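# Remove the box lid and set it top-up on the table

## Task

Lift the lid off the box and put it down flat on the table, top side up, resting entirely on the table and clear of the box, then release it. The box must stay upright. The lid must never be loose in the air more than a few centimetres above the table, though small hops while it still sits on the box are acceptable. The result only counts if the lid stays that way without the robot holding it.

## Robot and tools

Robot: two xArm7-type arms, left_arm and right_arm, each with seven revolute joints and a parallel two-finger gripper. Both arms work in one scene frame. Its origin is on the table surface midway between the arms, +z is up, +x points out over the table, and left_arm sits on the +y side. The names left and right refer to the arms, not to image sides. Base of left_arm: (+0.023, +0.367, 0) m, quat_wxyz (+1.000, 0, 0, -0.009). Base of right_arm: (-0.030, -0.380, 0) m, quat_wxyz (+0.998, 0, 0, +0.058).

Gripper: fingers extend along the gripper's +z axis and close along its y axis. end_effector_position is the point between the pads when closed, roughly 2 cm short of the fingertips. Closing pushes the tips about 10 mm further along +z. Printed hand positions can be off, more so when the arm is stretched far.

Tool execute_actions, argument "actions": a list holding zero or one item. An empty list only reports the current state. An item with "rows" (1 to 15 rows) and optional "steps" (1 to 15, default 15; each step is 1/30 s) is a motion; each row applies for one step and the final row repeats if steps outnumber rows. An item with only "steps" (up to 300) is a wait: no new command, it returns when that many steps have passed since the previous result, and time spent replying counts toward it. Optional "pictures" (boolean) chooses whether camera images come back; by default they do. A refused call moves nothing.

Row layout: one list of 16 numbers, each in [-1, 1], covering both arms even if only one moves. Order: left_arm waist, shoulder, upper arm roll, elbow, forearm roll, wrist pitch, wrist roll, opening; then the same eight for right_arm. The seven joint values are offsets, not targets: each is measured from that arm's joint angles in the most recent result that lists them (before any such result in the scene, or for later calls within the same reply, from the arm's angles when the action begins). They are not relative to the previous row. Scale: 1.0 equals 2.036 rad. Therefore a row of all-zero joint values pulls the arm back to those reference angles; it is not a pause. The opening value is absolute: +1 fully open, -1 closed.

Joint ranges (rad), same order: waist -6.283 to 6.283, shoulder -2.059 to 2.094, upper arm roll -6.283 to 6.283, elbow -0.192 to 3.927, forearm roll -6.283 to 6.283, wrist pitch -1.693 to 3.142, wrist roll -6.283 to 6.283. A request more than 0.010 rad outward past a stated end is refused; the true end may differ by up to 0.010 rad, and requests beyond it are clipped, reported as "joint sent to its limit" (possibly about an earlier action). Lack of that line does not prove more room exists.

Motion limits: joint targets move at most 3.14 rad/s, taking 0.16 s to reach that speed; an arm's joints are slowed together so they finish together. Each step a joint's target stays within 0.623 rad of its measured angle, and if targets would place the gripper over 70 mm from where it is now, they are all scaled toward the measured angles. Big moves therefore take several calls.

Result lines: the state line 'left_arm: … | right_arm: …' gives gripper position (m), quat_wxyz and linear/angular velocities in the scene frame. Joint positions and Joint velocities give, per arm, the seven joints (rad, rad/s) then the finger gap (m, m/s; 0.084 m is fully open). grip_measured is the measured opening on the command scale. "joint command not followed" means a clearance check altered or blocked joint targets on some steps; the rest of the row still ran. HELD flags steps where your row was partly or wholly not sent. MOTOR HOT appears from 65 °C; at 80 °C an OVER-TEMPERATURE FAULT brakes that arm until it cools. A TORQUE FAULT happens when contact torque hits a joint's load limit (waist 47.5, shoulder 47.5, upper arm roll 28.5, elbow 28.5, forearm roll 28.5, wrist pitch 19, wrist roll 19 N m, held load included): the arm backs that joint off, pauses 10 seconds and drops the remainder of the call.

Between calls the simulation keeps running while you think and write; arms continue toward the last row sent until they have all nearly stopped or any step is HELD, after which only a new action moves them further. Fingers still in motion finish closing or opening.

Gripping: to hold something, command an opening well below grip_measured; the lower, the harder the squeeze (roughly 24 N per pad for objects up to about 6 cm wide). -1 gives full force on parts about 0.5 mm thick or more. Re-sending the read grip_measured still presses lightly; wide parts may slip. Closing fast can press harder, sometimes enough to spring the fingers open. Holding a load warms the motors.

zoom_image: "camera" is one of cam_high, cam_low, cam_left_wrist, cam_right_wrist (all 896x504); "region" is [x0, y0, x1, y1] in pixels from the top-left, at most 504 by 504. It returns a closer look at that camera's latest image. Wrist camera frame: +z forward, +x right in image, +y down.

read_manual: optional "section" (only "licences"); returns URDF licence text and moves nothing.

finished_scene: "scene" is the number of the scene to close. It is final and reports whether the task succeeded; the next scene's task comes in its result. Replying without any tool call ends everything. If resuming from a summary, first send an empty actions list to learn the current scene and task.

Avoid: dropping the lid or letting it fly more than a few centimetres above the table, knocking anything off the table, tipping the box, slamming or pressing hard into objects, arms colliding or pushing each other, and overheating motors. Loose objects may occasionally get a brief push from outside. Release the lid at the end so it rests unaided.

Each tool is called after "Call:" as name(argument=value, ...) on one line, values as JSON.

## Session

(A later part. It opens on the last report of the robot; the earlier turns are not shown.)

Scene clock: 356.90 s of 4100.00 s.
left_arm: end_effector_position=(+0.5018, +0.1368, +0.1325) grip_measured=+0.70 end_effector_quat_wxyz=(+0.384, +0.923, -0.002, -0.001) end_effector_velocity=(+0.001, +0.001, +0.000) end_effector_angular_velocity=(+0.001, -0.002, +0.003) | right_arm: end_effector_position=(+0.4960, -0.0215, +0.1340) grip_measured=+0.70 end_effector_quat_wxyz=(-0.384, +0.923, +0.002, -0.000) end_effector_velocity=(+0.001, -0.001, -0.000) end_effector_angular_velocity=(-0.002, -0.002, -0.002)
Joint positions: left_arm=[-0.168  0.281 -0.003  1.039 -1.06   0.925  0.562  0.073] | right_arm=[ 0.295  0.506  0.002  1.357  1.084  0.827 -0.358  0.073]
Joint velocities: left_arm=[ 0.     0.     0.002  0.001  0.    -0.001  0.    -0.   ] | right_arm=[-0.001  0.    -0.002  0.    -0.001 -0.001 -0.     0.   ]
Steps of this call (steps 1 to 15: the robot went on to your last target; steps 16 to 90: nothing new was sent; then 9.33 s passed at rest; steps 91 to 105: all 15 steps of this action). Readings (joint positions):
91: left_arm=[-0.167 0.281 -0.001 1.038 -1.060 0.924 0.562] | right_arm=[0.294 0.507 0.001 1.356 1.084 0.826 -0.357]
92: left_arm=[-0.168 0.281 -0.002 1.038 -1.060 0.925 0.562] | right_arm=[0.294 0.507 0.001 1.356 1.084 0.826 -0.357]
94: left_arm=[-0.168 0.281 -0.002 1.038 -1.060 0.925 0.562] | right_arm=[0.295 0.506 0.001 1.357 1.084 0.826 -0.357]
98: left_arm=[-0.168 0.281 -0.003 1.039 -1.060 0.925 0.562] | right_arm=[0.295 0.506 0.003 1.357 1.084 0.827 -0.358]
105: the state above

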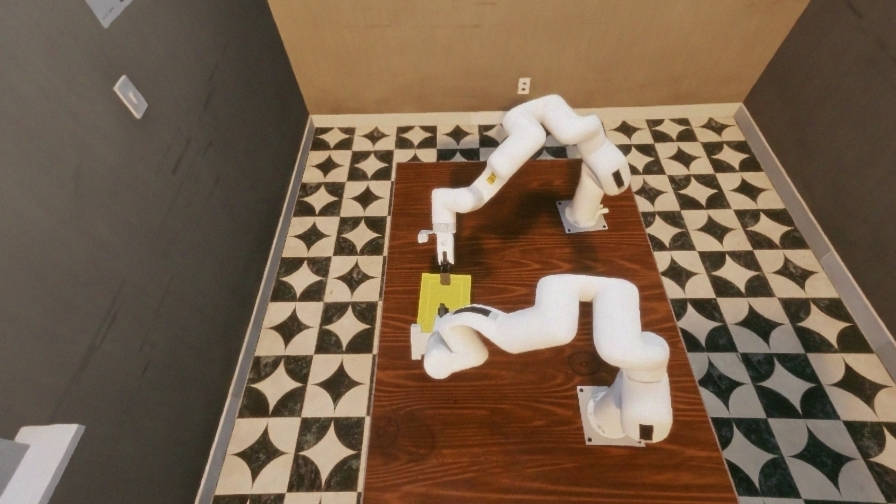

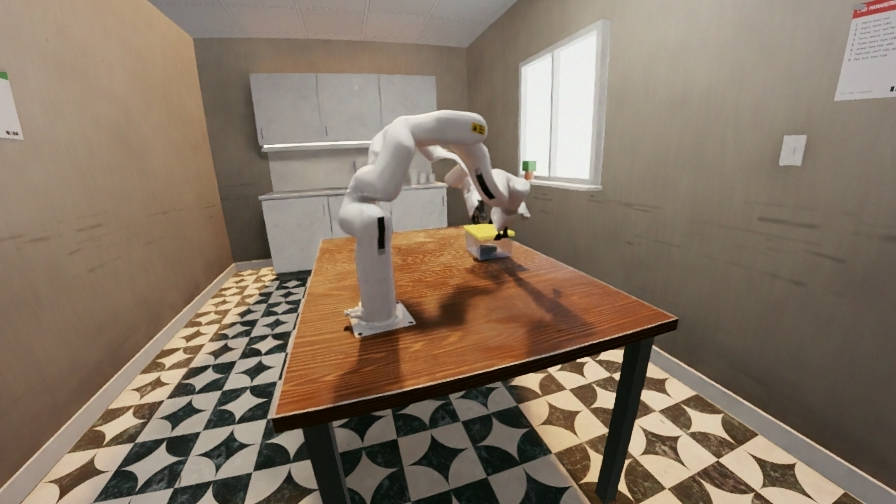

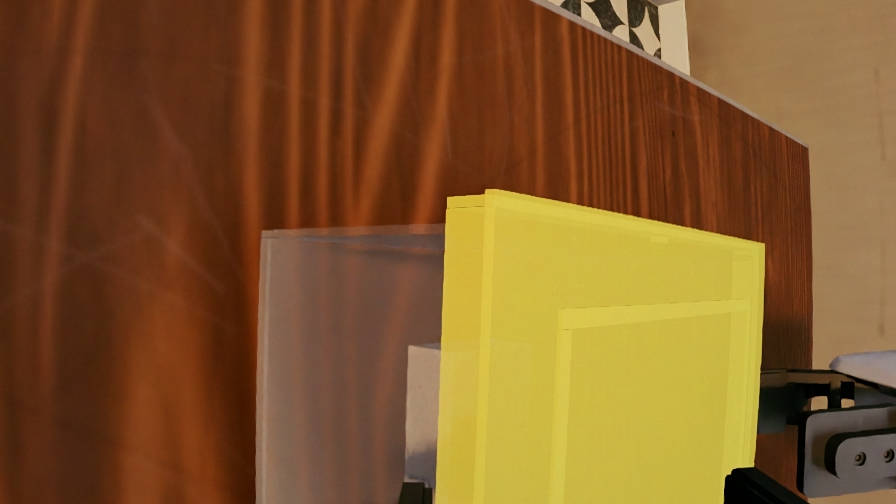

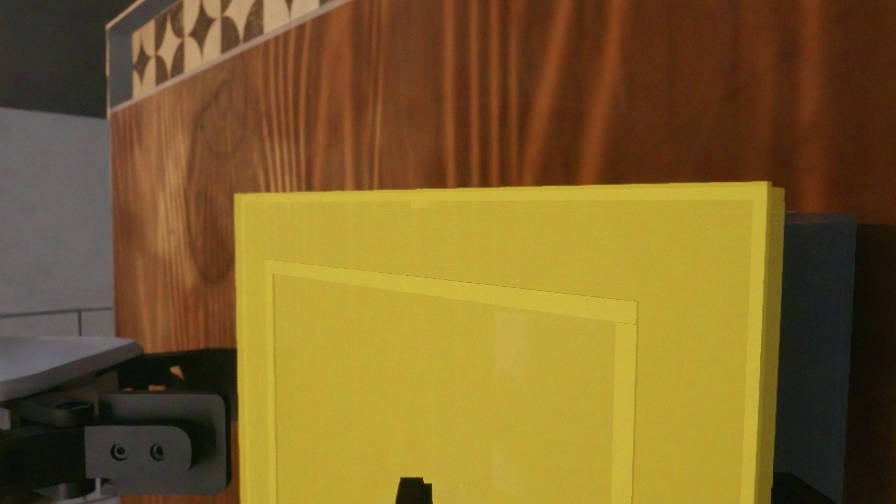

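Call:
execute_actions(actions=[])

Call:
zoom_image(camera="cam_low", region=[450, 200, 540, 270])

Scene clock: 361.13 s of 4100.00 s.
left_arm: end_effector_position=(+0.5023, +0.1381, +0.1322) grip_measured=+0.70 end_effector_quat_wxyz=(+0.384, +0.923, -0.001, -0.001) end_effector_velocity=(+0.000, +0.000, +0.000) end_effector_angular_velocity=(+0.000, -0.000, +0.001) | right_arm: end_effector_position=(+0.4970, -0.0231, +0.1336) grip_measured=+0.70 end_effector_quat_wxyz=(-0.384, +0.923, +0.001, +0.000) end_effector_velocity=(+0.000, -0.000, -0.000) end_effector_angular_velocity=(-0.000, -0.000, -0.000)
Joint positions: left_arm=[-0.167  0.281 -0.001  1.038 -1.06   0.924  0.562  0.073] | right_arm=[ 0.294  0.507  0.     1.356  1.084  0.826 -0.358  0.073]
Joint velocities: left_arm=[ 0.    -0.001  0.     0.    -0.    -0.    -0.001 -0.   ] | right_arm=[ 0.  0. -0.  0. -0. -0.  0. -0.]
Steps of this call (steps 1 to 15: the robot went on to your last target; steps 16 to 90: nothing new was sent; then 1.23 s passed at rest). Readings (joint positions):
1: left_arm=[-0.168 0.281 -0.003 1.039 -1.060 0.925 0.562] | right_arm=[0.295 0.506 0.002 1.357 1.084 0.826 -0.358]
2: left_arm=[-0.168 0.281 -0.003 1.039 -1.060 0.925 0.562] | right_arm=[0.295 0.506 0.002 1.357 1.084 0.826 -0.358]
4: left_arm=[-0.168 0.281 -0.003 1.039 -1.060 0.925 0.562] | right_arm=[0.295 0.506 0.002 1.357 1.084 0.826 -0.358]
8: left_arm=[-0.168 0.281 -0.002 1.039 -1.060 0.925 0.562] | right_arm=[0.295 0.506 0.001 1.357 1.084 0.826 -0.358]
90: the state above
All arms were judged still, so your last target was given up. Only a new action makes them travel on or press farther. Fingers that are still opening or closing keep moving.

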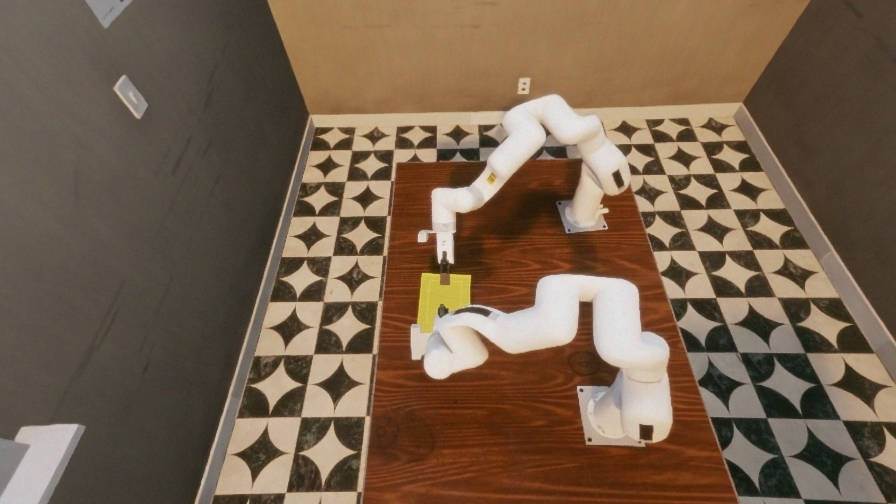

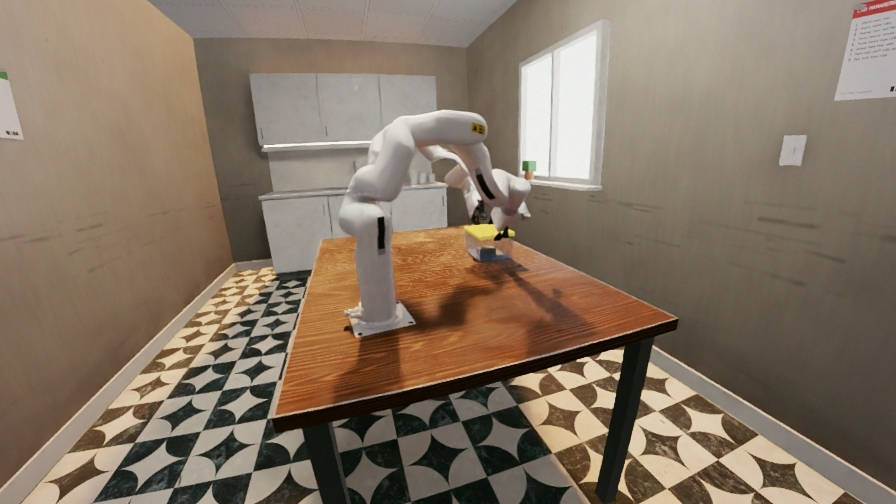

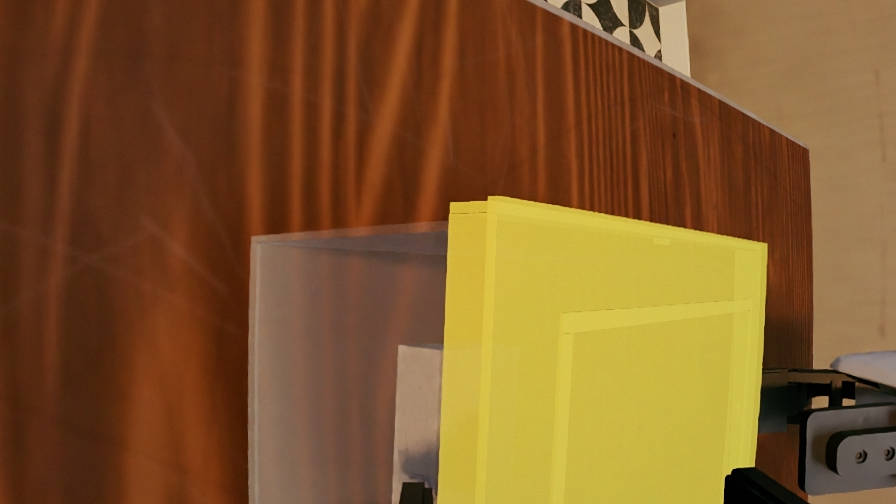

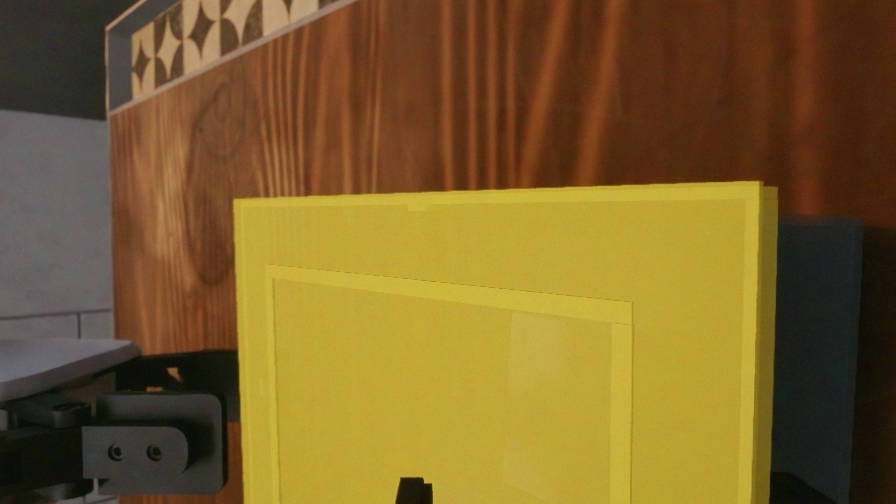

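Region (450, 200, 540, 270) of cam_low's 896x504 image, scaled by 5.600, with more detail than that image has.

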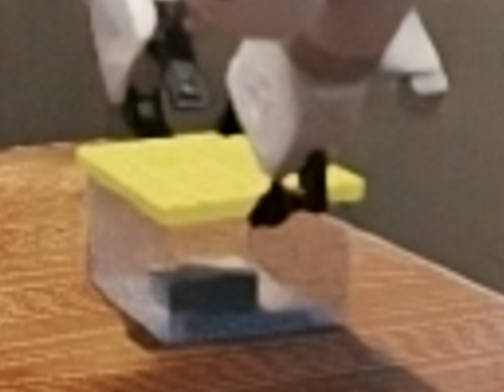

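Call:
execute_actions(actions=[{"rows": [[0.0004,-0.0049,0,0.0004,0.0036,0.0028,-0.0056,0.7,-0.0004,-0.0043,0,0.0002,-0.0037,0.0023,0.005,0.7],[0.0004,-0.0049,0,0.0004,0.0036,0.0028,-0.0056,0.7,-0.0004,-0.0043,0,0.0002,-0.0037,0.0023,0.005,0.7],[0.0004,-0.0049,0,0.0004,0.0036,0.0028,-0.0056,0.7,-0.0004,-0.0043,0,0.0002,-0.0037,0.0023,0.005,0.7],[0.0008,-0.0097,0,0.0008,0.0072,0.0056,-0.0112,0.7,-0.0008,-0.0085,0,0.0003,-0.0073,0.0046,0.01,0.7],[0.0008,-0.0097,0,0.0008,0.0072,0.0056,-0.0112,0.7,-0.0008,-0.0085,0,0.0003,-0.0073,0.0046,0.01,0.7],[0.0008,-0.0097,0,0.0008,0.0072,0.0056,-0.0112,0.7,-0.0008,-0.0085,0,0.0003,-0.0073,0.0046,0.01,0.7],[0.0011,-0.0146,0,0.0011,0.0108,0.0084,-0.0169,0.7,-0.0012,-0.0128,0,0.0005,-0.011,0.007,0.0151,0.7],[0.0011,-0.0146,0,0.0011,0.0108,0.0084,-0.0169,0.7,-0.0012,-0.0128,0,0.0005,-0.011,0.007,0.0151,0.7],[0.0011,-0.0146,0,0.0011,0.0108,0.0084,-0.0169,0.7,-0.0012,-0.0128,0,0.0005,-0.011,0.007,0.0151,0.7],[0.0015,-0.0194,0,0.0015,0.0144,0.0112,-0.0225,0.66,-0.0016,-0.017,0,0.0006,-0.0146,0.0093,0.0201,0.66],[0.0015,-0.0194,0,0.0015,0.0144,0.0112,-0.0225,0.62,-0.0016,-0.017,0,0.0006,-0.0146,0.0093,0.0201,0.62],[0.0015,-0.0194,0,0.0015,0.0144,0.0112,-0.0225,0.58,-0.0016,-0.017,0,0.0006,-0.0146,0.0093,0.0201,0.58],[0.0019,-0.0243,0,0.0019,0.018,0.014,-0.0281,0.54,-0.002,-0.0213,0,0.0008,-0.0183,0.0116,0.0251,0.54],[0.0019,-0.0243,0,0.0019,0.018,0.014,-0.0281,0.5,-0.002,-0.0213,0,0.0008,-0.0183,0.0116,0.0251,0.5]], "steps": 15}], pictures=false)

Call:
execute_actions(actions=[{"steps": 20}])

Call:
zoom_image(camera="cam_low", region=[450, 200, 540, 270])

Scene clock: 386.33 s of 4100.00 s.
left_arm: end_effector_position=(+0.5018, +0.1383, +0.1532) grip_measured=+0.53 end_effector_quat_wxyz=(+0.383, +0.924, -0.000, -0.001) end_effector_velocity=(-0.002, -0.002, +0.051) end_effector_angular_velocity=(+0.003, -0.009, -0.003) | right_arm: end_effector_position=(+0.4968, -0.0240, +0.1546) grip_measured=+0.53 end_effector_quat_wxyz=(-0.383, +0.924, +0.000, +0.001) end_effector_velocity=(-0.003, +0.002, +0.050) end_effector_angular_velocity=(+0.001, -0.006, +0.006)
Joint positions: left_arm=[-0.164  0.238 -0.001  1.041 -1.028  0.949  0.513  0.066] | right_arm=[ 0.29   0.469 -0.     1.358  1.052  0.846 -0.313  0.066]
Joint velocities: left_arm=[ 0.007 -0.102 -0.003  0.009  0.071  0.054 -0.107 -0.026] | right_arm=[-0.007 -0.087  0.004  0.005 -0.071  0.046  0.096 -0.026]
Steps of this call (steps 1 to 90: nothing new was sent; then 21.70 s passed at rest; steps 91 to 105: all 15 steps of this action). Readings (joint positions):
91: left_arm=[-0.167 0.281 -0.001 1.038 -1.060 0.924 0.562] | right_arm=[0.294 0.506 0.000 1.356 1.084 0.826 -0.357]
92: left_arm=[-0.167 0.279 -0.001 1.038 -1.059 0.926 0.560] | right_arm=[0.294 0.505 0.000 1.356 1.083 0.827 -0.355]
94: left_arm=[-0.167 0.274 -0.001 1.038 -1.055 0.928 0.554] | right_arm=[0.294 0.501 0.000 1.356 1.079 0.829 -0.351]
98: left_arm=[-0.166 0.261 -0.001 1.040 -1.046 0.935 0.540] | right_arm=[0.293 0.489 0.000 1.357 1.069 0.835 -0.338]
105: the state above

Scene clock: 387.00 s of 4100.00 s.
left_arm: end_effector_position=(+0.5016, +0.1380, +0.1566) grip_measured=+0.49 end_effector_quat_wxyz=(+0.383, +0.924, -0.000, -0.001) end_effector_velocity=(-0.001, +0.000, -0.001) end_effector_angular_velocity=(+0.001, +0.002, +0.000) | right_arm: end_effector_position=(+0.4965, -0.0236, +0.1581) grip_measured=+0.49 end_effector_quat_wxyz=(-0.383, +0.924, +0.001, +0.001) end_effector_velocity=(-0.000, +0.000, -0.000) end_effector_angular_velocity=(-0.000, +0.000, +0.000)
Joint positions: left_arm=[-0.164  0.231 -0.001  1.042 -1.023  0.953  0.505  0.065] | right_arm=[ 0.29   0.463  0.     1.358  1.047  0.849 -0.306  0.065]
Joint velocities: left_arm=[ 0.     0.    -0.    -0.001  0.001 -0.    -0.001 -0.   ] | right_arm=[-0.     0.001  0.     0.    -0.     0.     0.    -0.   ]
Steps of this call (steps 1 to 15: the robot went on to your last target; steps 16 to 20: nothing new was sent). Readings (joint positions):
1: left_arm=[-0.164 0.235 -0.001 1.042 -1.026 0.950 0.510] | right_arm=[0.290 0.467 0.000 1.358 1.050 0.847 -0.311]
2: left_arm=[-0.164 0.233 -0.001 1.042 -1.025 0.951 0.508] | right_arm=[0.290 0.465 0.000 1.358 1.049 0.848 -0.309]
4: left_arm=[-0.164 0.232 -0.001 1.043 -1.024 0.952 0.506] | right_arm=[0.290 0.463 0.000 1.359 1.047 0.849 -0.307]
8: left_arm=[-0.164 0.232 -0.001 1.042 -1.024 0.953 0.505] | right_arm=[0.290 0.464 0.001 1.358 1.047 0.849 -0.307]
20: the state above
All arms were judged still, so your last target was given up. Only a new action makes them travel on or press farther. Fingers that are still opening or closing keep moving.

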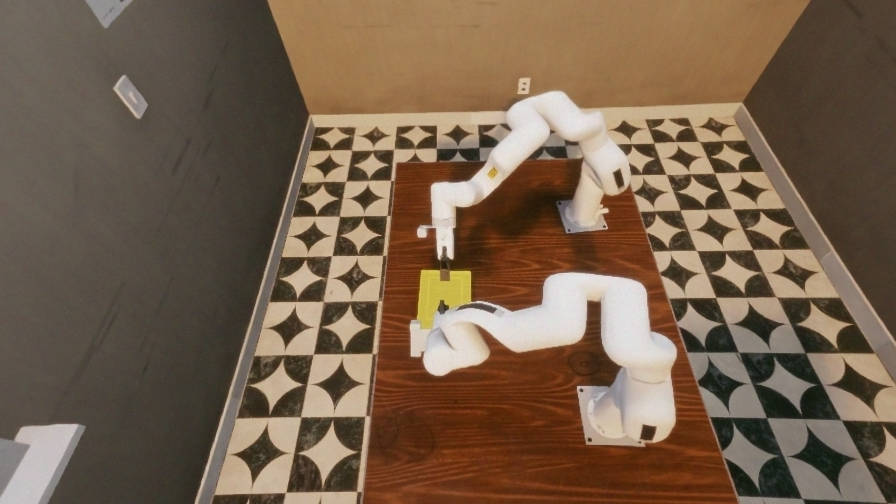

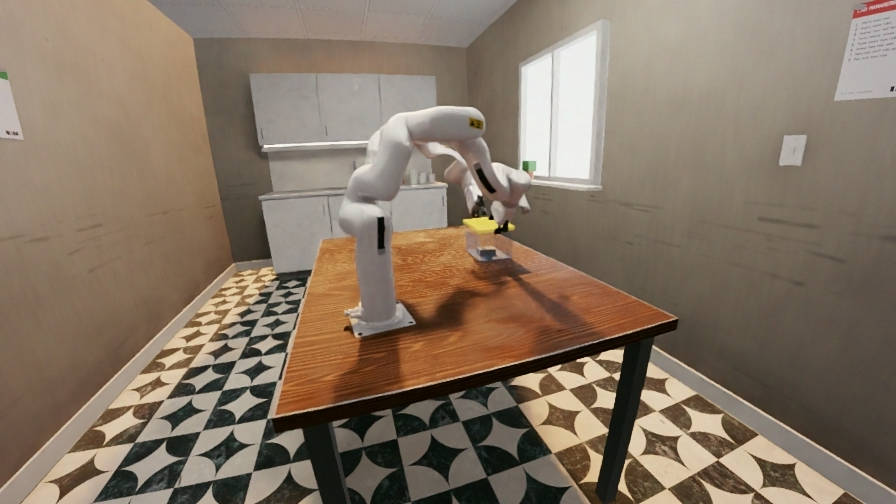

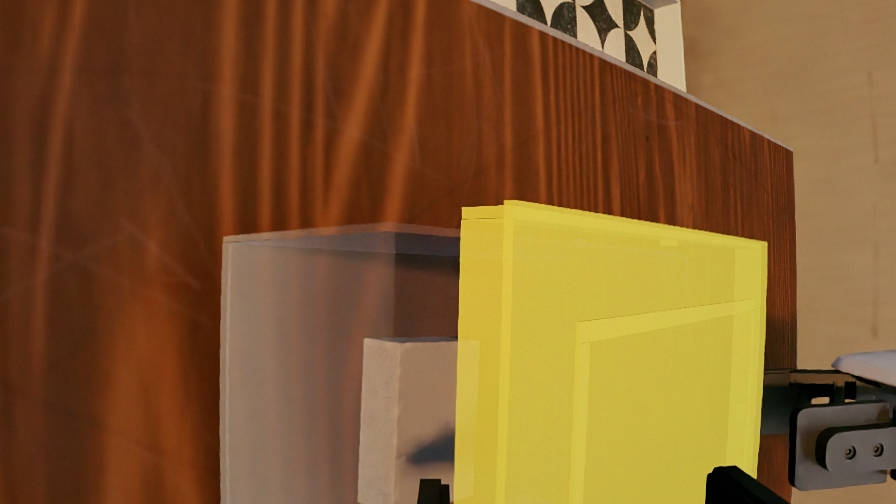

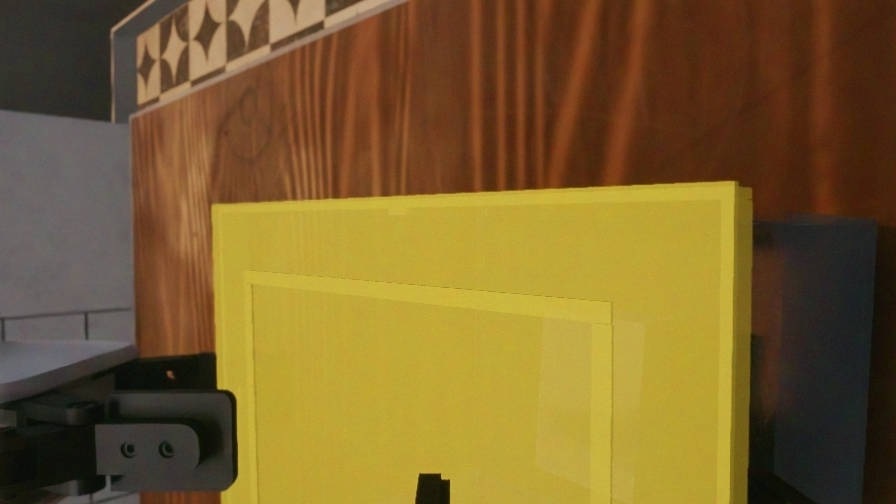

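Region (450, 200, 540, 270) of cam_low's 896x504 image, scaled by 5.600, with more detail than that image has.

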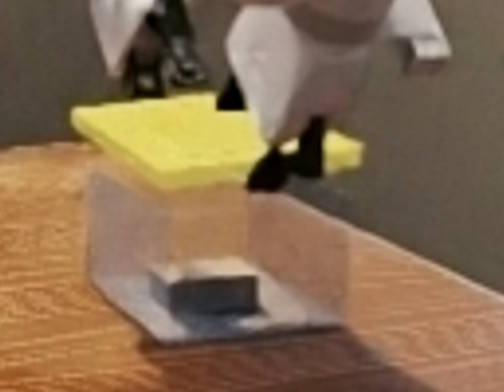

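Call:
execute_actions(actions=[{"rows": [[0,0,0,0,0,0,0,0.45,0,0,0,0,0,0,0,0.45],[0,0,0,0,0,0,0,0.4,0,0,0,0,0,0,0,0.4],[0,0,0,0,0,0,0,0.35,0,0,0,0,0,0,0,0.35],[0,0,0,0,0,0,0,0.3,0,0,0,0,0,0,0,0.3],[0,0,0,0,0,0,0,0.25,0,0,0,0,0,0,0,0.25],[0,0,0,0,0,0,0,0.2,0,0,0,0,0,0,0,0.2],[0,0,0,0,0,0,0,0.15,0,0,0,0,0,0,0,0.15],[0,0,0,0,0,0,0,0.1,0,0,0,0,0,0,0,0.1],[0,0,0,0,0,0,0,0.05,0,0,0,0,0,0,0,0.05],[0,0,0,0,0,0,0,0.0,0,0,0,0,0,0,0,0.0],[0,0,0,0,0,0,0,-0.05,0,0,0,0,0,0,0,-0.05],[0,0,0,0,0,0,0,-0.1,0,0,0,0,0,0,0,-0.1]], "steps": 15}], pictures=false)

Call:
execute_actions(actions=[{"steps": 15}])

Call:
zoom_image(camera="cam_low", region=[450, 190, 540, 260])

Scene clock: 395.80 s of 4100.00 s.
left_arm: end_effector_position=(+0.5028, +0.1378, +0.1588) grip_measured=-0.04 end_effector_quat_wxyz=(+0.384, +0.923, -0.001, +0.001) end_effector_velocity=(+0.002, -0.000, +0.003) end_effector_angular_velocity=(-0.002, -0.007, +0.002) | right_arm: end_effector_position=(+0.4962, -0.0258, +0.1549) grip_measured=-0.10 end_effector_quat_wxyz=(-0.382, +0.924, -0.001, -0.001) end_effector_velocity=(-0.001, -0.001, -0.004) end_effector_angular_velocity=(-0.002, +0.008, -0.001)
Joint positions: left_arm=[-0.163  0.229 -0.001  1.045 -1.025  0.954  0.505  0.042] | right_arm=[ 0.289  0.466 -0.001  1.355  1.046  0.849 -0.306  0.04 ]
Joint velocities: left_arm=[ 0.001 -0.002 -0.     0.004 -0.001 -0.    -0.    -0.002] | right_arm=[-0.002  0.003  0.    -0.004  0.001  0.001 -0.    -0.011]
Steps of this call (steps 1 to 90: nothing new was sent; then 5.30 s passed at rest; steps 91 to 105: all 15 steps of this action). Readings (joint positions):
91: left_arm=[-0.164 0.231 -0.001 1.042 -1.023 0.953 0.505] | right_arm=[0.290 0.463 0.000 1.358 1.047 0.849 -0.306]
92: left_arm=[-0.164 0.231 -0.001 1.042 -1.023 0.953 0.505] | right_arm=[0.290 0.463 0.000 1.358 1.047 0.849 -0.306]
94: left_arm=[-0.164 0.231 -0.001 1.042 -1.023 0.953 0.505] | right_arm=[0.290 0.463 0.000 1.358 1.047 0.849 -0.306]
98: left_arm=[-0.164 0.231 -0.001 1.042 -1.023 0.953 0.505] | right_arm=[0.290 0.463 0.001 1.358 1.047 0.849 -0.306]
105: the state above

Scene clock: 396.30 s of 4100.00 s.
left_arm: end_effector_position=(+0.5024, +0.1386, +0.1575) grip_measured=-0.03 end_effector_quat_wxyz=(+0.383, +0.924, +0.000, +0.001) end_effector_velocity=(-0.002, +0.000, -0.003) end_effector_angular_velocity=(+0.002, +0.007, +0.001) | right_arm: end_effector_position=(+0.4965, -0.0248, +0.1567) grip_measured=-0.11 end_effector_quat_wxyz=(-0.382, +0.924, -0.000, -0.000) end_effector_velocity=(+0.000, +0.001, +0.002) end_effector_angular_velocity=(+0.002, -0.002, +0.001)
Joint positions: left_arm=[-0.163  0.231 -0.     1.043 -1.024  0.953  0.505  0.043] | right_arm=[ 0.29   0.464 -0.001  1.357  1.046  0.849 -0.306  0.039]
Joint velocities: left_arm=[-0.     0.003 -0.    -0.003  0.001 -0.001 -0.001  0.001] | right_arm=[ 0.    -0.001  0.001  0.002  0.001  0.     0.     0.   ]
Steps of this call (steps 1 to 15: the robot went on to your last target). Readings (joint positions):
1: left_arm=[-0.163 0.229 -0.001 1.045 -1.024 0.954 0.505] | right_arm=[0.289 0.466 -0.001 1.355 1.046 0.849 -0.306]
2: left_arm=[-0.163 0.230 -0.001 1.044 -1.024 0.953 0.505] | right_arm=[0.289 0.466 -0.001 1.355 1.046 0.849 -0.306]
4: left_arm=[-0.163 0.230 -0.001 1.044 -1.024 0.953 0.505] | right_arm=[0.289 0.465 -0.001 1.355 1.046 0.849 -0.306]
8: left_arm=[-0.163 0.230 -0.001 1.044 -1.024 0.953 0.505] | right_arm=[0.290 0.465 -0.001 1.356 1.046 0.849 -0.306]
15: the state above
All arms were judged still, so your last target was given up. Only a new action makes them travel on or press farther. Fingers that are still opening or closing keep moving.

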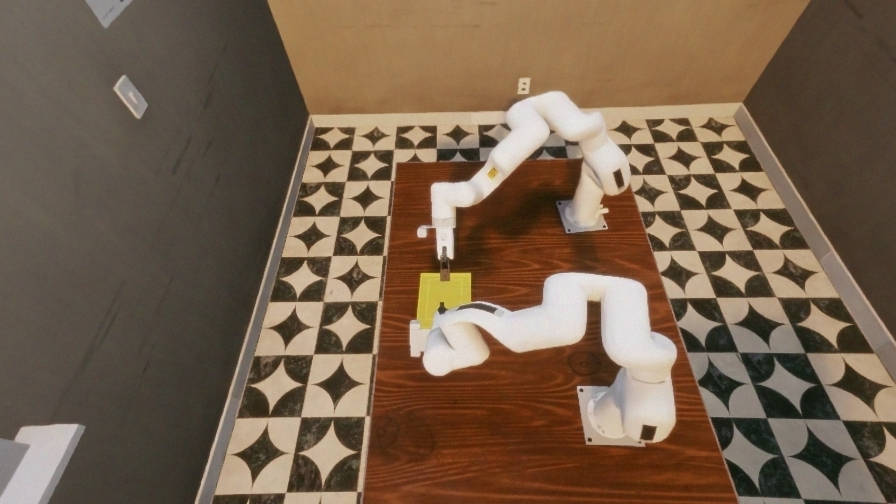

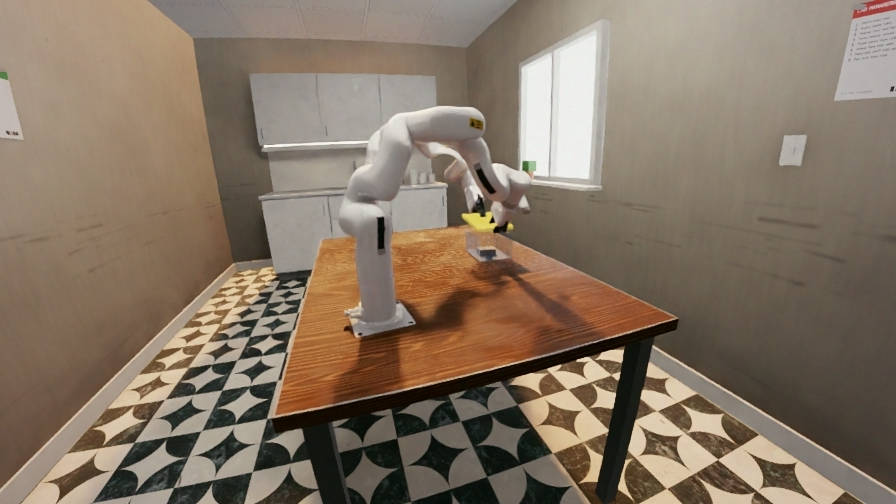

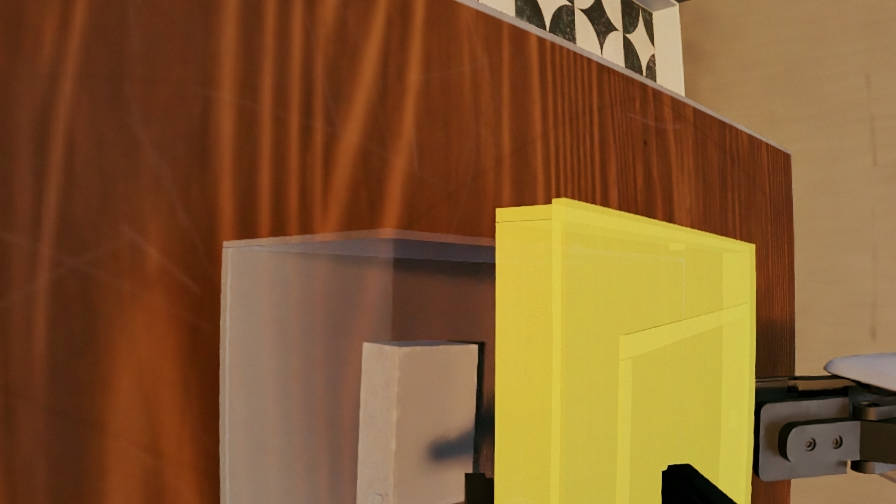

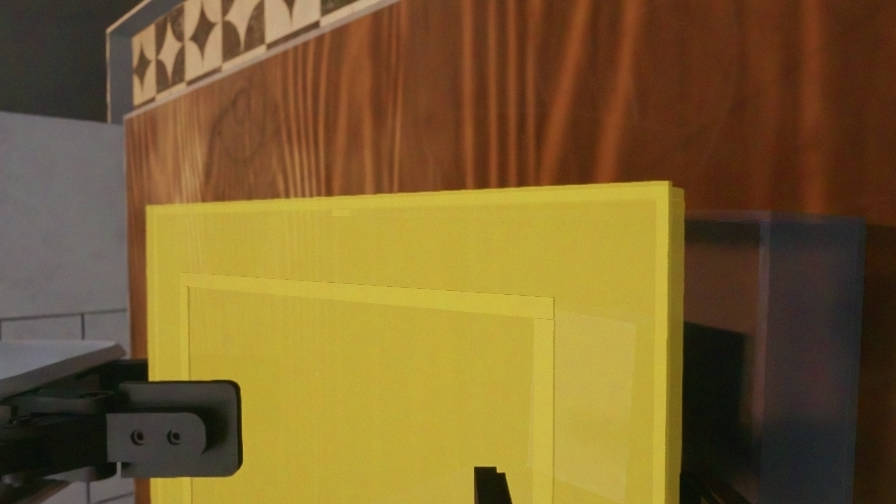

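Region (450, 190, 540, 260) of cam_low's 896x504 image, scaled by 5.600, with more detail than that image has.

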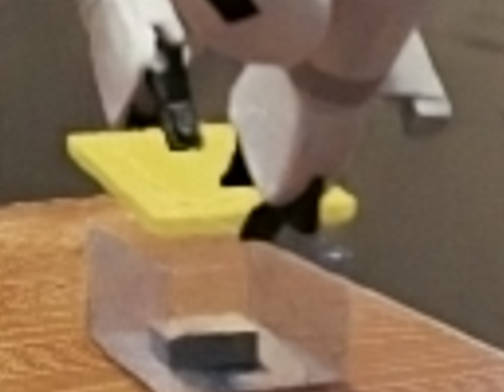

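Call:
execute_actions(actions=[{"rows": [[0,0,0,0,0,0,0,-0.12,0,0,0,0,0,0,0,-0.12],[0,0,0,0,0,0,0,-0.14,0,0,0,0,0,0,0,-0.14],[0,0,0,0,0,0,0,-0.15,0,0,0,0,0,0,0,-0.16],[0,0,0,0,0,0,0,-0.15,0,0,0,0,0,0,0,-0.18],[0,0,0,0,0,0,0,-0.15,0,0,0,0,0,0,0,-0.2],[0,0,0,0,0,0,0,-0.15,0,0,0,0,0,0,0,-0.22],[0,0,0,0,0,0,0,-0.15,0,0,0,0,0,0,0,-0.24],[0,0,0,0,0,0,0,-0.15,0,0,0,0,0,0,0,-0.26],[0,0,0,0,0,0,0,-0.15,0,0,0,0,0,0,0,-0.28],[0,0,0,0,0,0,0,-0.15,0,0,0,0,0,0,0,-0.3]], "steps": 15}], pictures=false)

Call:
execute_actions(actions=[{"steps": 20}])

Scene clock: 410.10 s of 4100.00 s.
left_arm: end_effector_position=(+0.5025, +0.1390, +0.1574) grip_measured=+0.00 end_effector_quat_wxyz=(+0.383, +0.924, +0.000, +0.001) end_effector_velocity=(+0.000, +0.000, -0.001) end_effector_angular_velocity=(-0.000, +0.002, +0.002) | right_arm: end_effector_position=(+0.4971, -0.0259, +0.1564) grip_measured=-0.30 end_effector_quat_wxyz=(-0.382, +0.924, -0.001, +0.000) end_effector_velocity=(-0.001, +0.001, +0.000) end_effector_angular_velocity=(+0.001, +0.001, +0.002)
Joint positions: left_arm=[-0.163  0.231  0.     1.043 -1.024  0.953  0.505  0.044] | right_arm=[ 0.289  0.464 -0.002  1.356  1.046  0.849 -0.306  0.031]
Joint velocities: left_arm=[ 0.     0.001  0.001 -0.    -0.001  0.    -0.001  0.   ] | right_arm=[ 0.001  0.     0.001  0.001 -0.     0.001  0.    -0.001]
Steps of this call (steps 1 to 90: nothing new was sent; then 10.30 s passed at rest; steps 91 to 105: all 15 steps of this action). Readings (joint positions):
91: left_arm=[-0.164 0.231 -0.001 1.042 -1.023 0.953 0.505] | right_arm=[0.290 0.463 0.000 1.358 1.047 0.849 -0.306]
92: left_arm=[-0.163 0.231 -0.001 1.042 -1.023 0.953 0.505] | right_arm=[0.290 0.463 0.000 1.358 1.047 0.849 -0.306]
94: left_arm=[-0.163 0.231 -0.001 1.042 -1.023 0.953 0.505] | right_arm=[0.290 0.464 -0.000 1.357 1.047 0.849 -0.306]
98: left_arm=[-0.163 0.231 -0.000 1.043 -1.024 0.953 0.505] | right_arm=[0.289 0.464 -0.001 1.357 1.046 0.849 -0.307]
105: the state above

Scene clock: 410.77 s of 4100.00 s.
left_arm: end_effector_position=(+0.5025, +0.1388, +0.1574) grip_measured=+0.00 end_effector_quat_wxyz=(+0.383, +0.924, +0.000, +0.001) end_effector_velocity=(+0.001, +0.000, +0.001) end_effector_angular_velocity=(-0.001, -0.003, +0.001) | right_arm: end_effector_position=(+0.4970, -0.0256, +0.1565) grip_measured=-0.30 end_effector_quat_wxyz=(-0.382, +0.924, -0.001, +0.000) end_effector_velocity=(+0.000, -0.000, +0.000) end_effector_angular_velocity=(-0.000, -0.001, -0.001)
Joint positions: left_arm=[-0.163  0.231 -0.     1.043 -1.024  0.953  0.505  0.044] | right_arm=[ 0.289  0.464 -0.002  1.356  1.046  0.849 -0.306  0.031]
Joint velocities: left_arm=[ 0.    -0.001  0.001  0.002 -0.001 -0.001  0.001 -0.   ] | right_arm=[ 0.001 -0.001 -0.002  0.     0.     0.001 -0.     0.   ]
Steps of this call (steps 1 to 15: the robot went on to your last target; steps 16 to 20: nothing new was sent). Readings (joint positions):
1: left_arm=[-0.163 0.231 0.000 1.043 -1.024 0.953 0.505] | right_arm=[0.289 0.464 -0.002 1.356 1.046 0.849 -0.306]
2: left_arm=[-0.163 0.231 0.000 1.043 -1.024 0.953 0.505] | right_arm=[0.289 0.464 -0.002 1.356 1.046 0.849 -0.306]
4: left_arm=[-0.163 0.231 0.000 1.043 -1.024 0.953 0.505] | right_arm=[0.289 0.464 -0.002 1.356 1.046 0.849 -0.306]
8: left_arm=[-0.163 0.231 0.000 1.043 -1.024 0.953 0.505] | right_arm=[0.289 0.464 -0.002 1.356 1.046 0.849 -0.306]
20: the state above
All arms were judged still, so your last target was given up. Only a new action makes them travel on or press farther. Fingers that are still opening or closing keep moving.

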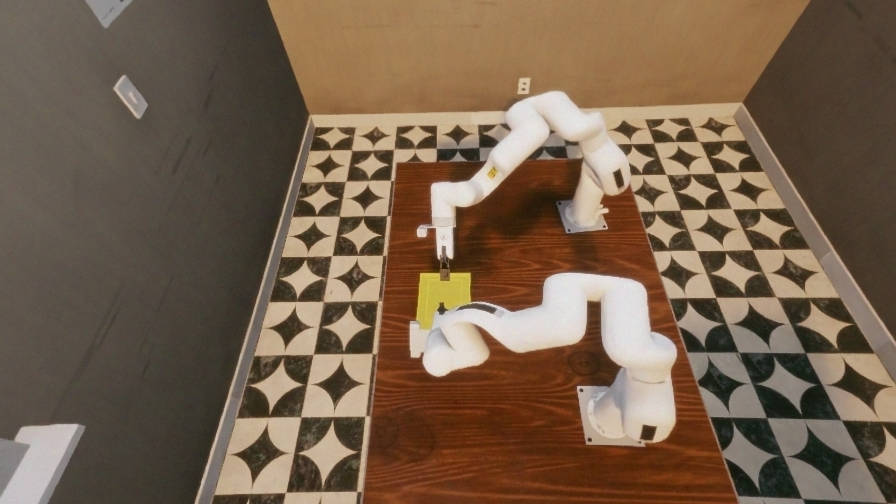

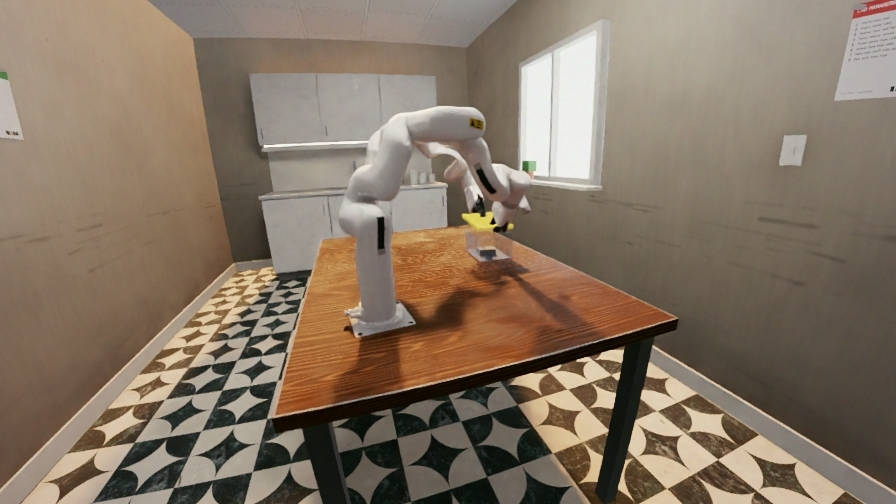

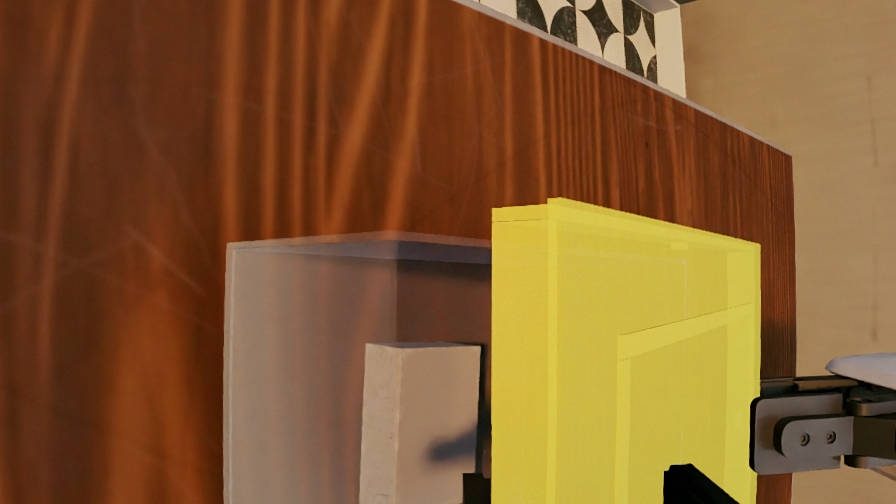

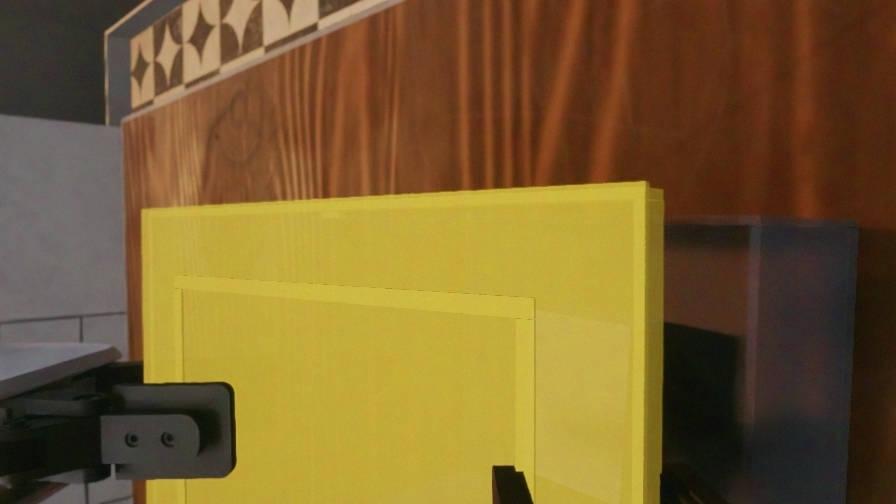

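Call:
execute_actions(actions=[{"rows": [[0,0,0,0,0,0,0,-0.15,0,0,0,0,0,0,0,-0.34],[0,0,0,0,0,0,0,-0.15,0,0,0,0,0,0,0,-0.38],[0,0,0,0,0,0,0,-0.15,0,0,0,0,0,0,0,-0.42],[0,0,0,0,0,0,0,-0.15,0,0,0,0,0,0,0,-0.46],[0,0,0,0,0,0,0,-0.15,0,0,0,0,0,0,0,-0.5]], "steps": 12}])

Scene clock: 454.33 s of 4100.00 s.
left_arm: end_effector_position=(+0.5025, +0.1388, +0.1574) grip_measured=+0.00 end_effector_quat_wxyz=(+0.383, +0.924, +0.000, +0.001) end_effector_velocity=(+0.000, -0.000, +0.000) end_effector_angular_velocity=(-0.001, +0.000, +0.000) | right_arm: end_effector_position=(+0.4972, -0.0259, +0.1566) grip_measured=-0.32 end_effector_quat_wxyz=(-0.382, +0.924, -0.001, +0.000) end_effector_velocity=(+0.000, +0.000, +0.000) end_effector_angular_velocity=(+0.000, -0.001, -0.000)
Joint positions: left_arm=[-0.163  0.231 -0.     1.043 -1.024  0.953  0.505  0.044] | right_arm=[ 0.289  0.464 -0.003  1.356  1.046  0.849 -0.306  0.03 ]
Joint velocities: left_arm=[ 0.    -0.     0.     0.    -0.     0.001 -0.    -0.   ] | right_arm=[-0.001  0.     0.001  0.    -0.    -0.     0.     0.   ]
Steps of this call (steps 1 to 90: nothing new was sent; then 40.17 s passed at rest; steps 91 to 102: all 12 steps of this action). Readings (joint positions):
91: left_arm=[-0.163 0.231 -0.000 1.043 -1.024 0.953 0.505] | right_arm=[0.290 0.464 -0.002 1.356 1.046 0.849 -0.306]
92: left_arm=[-0.163 0.231 -0.000 1.043 -1.024 0.953 0.505] | right_arm=[0.290 0.464 -0.003 1.356 1.046 0.849 -0.306]
94: left_arm=[-0.163 0.231 -0.000 1.043 -1.024 0.953 0.505] | right_arm=[0.290 0.464 -0.003 1.357 1.046 0.849 -0.307]
98: left_arm=[-0.163 0.231 -0.000 1.043 -1.024 0.953 0.505] | right_arm=[0.290 0.464 -0.003 1.357 1.046 0.849 -0.306]
102: the state above

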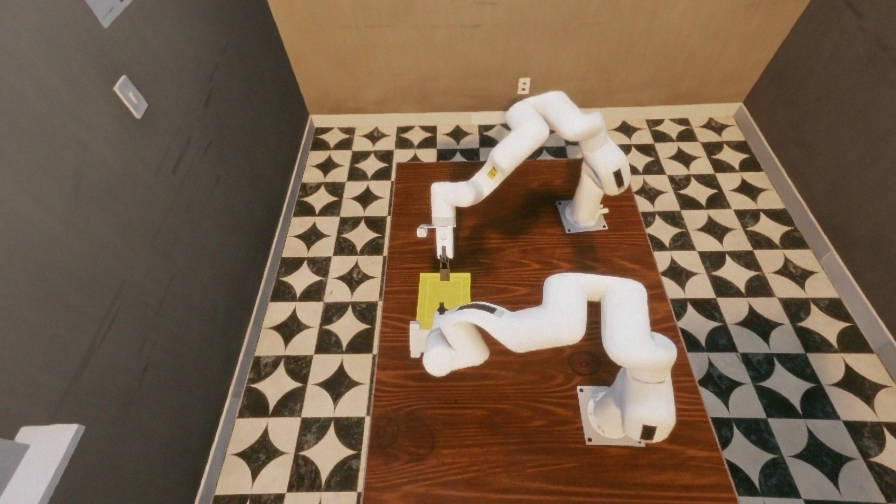

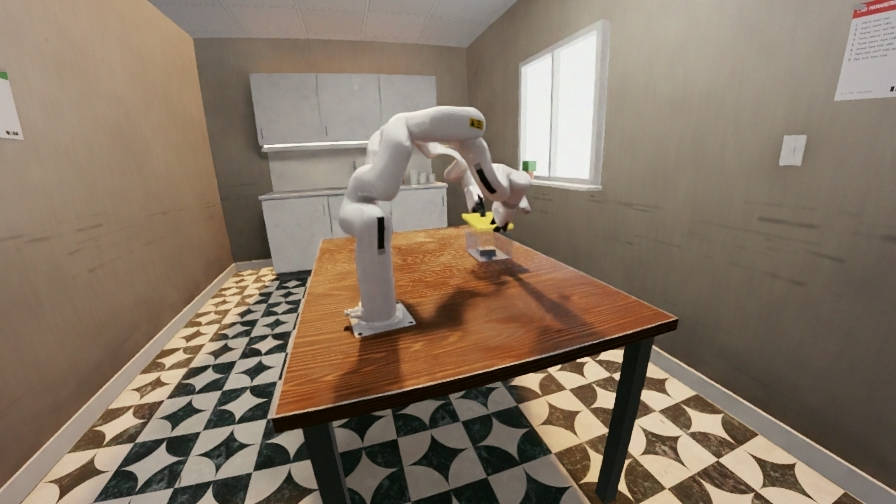

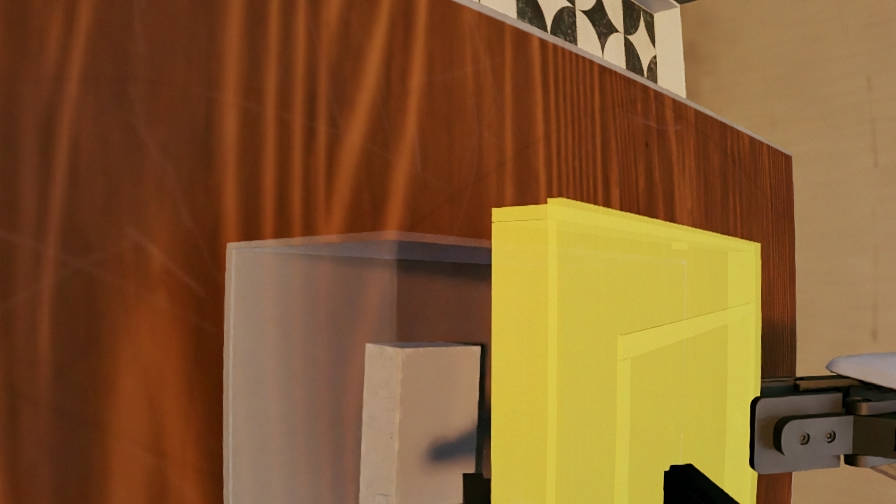

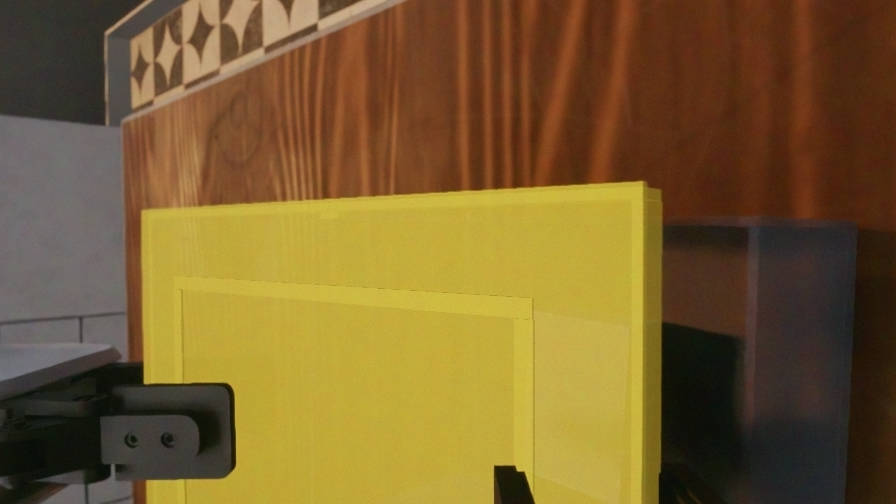

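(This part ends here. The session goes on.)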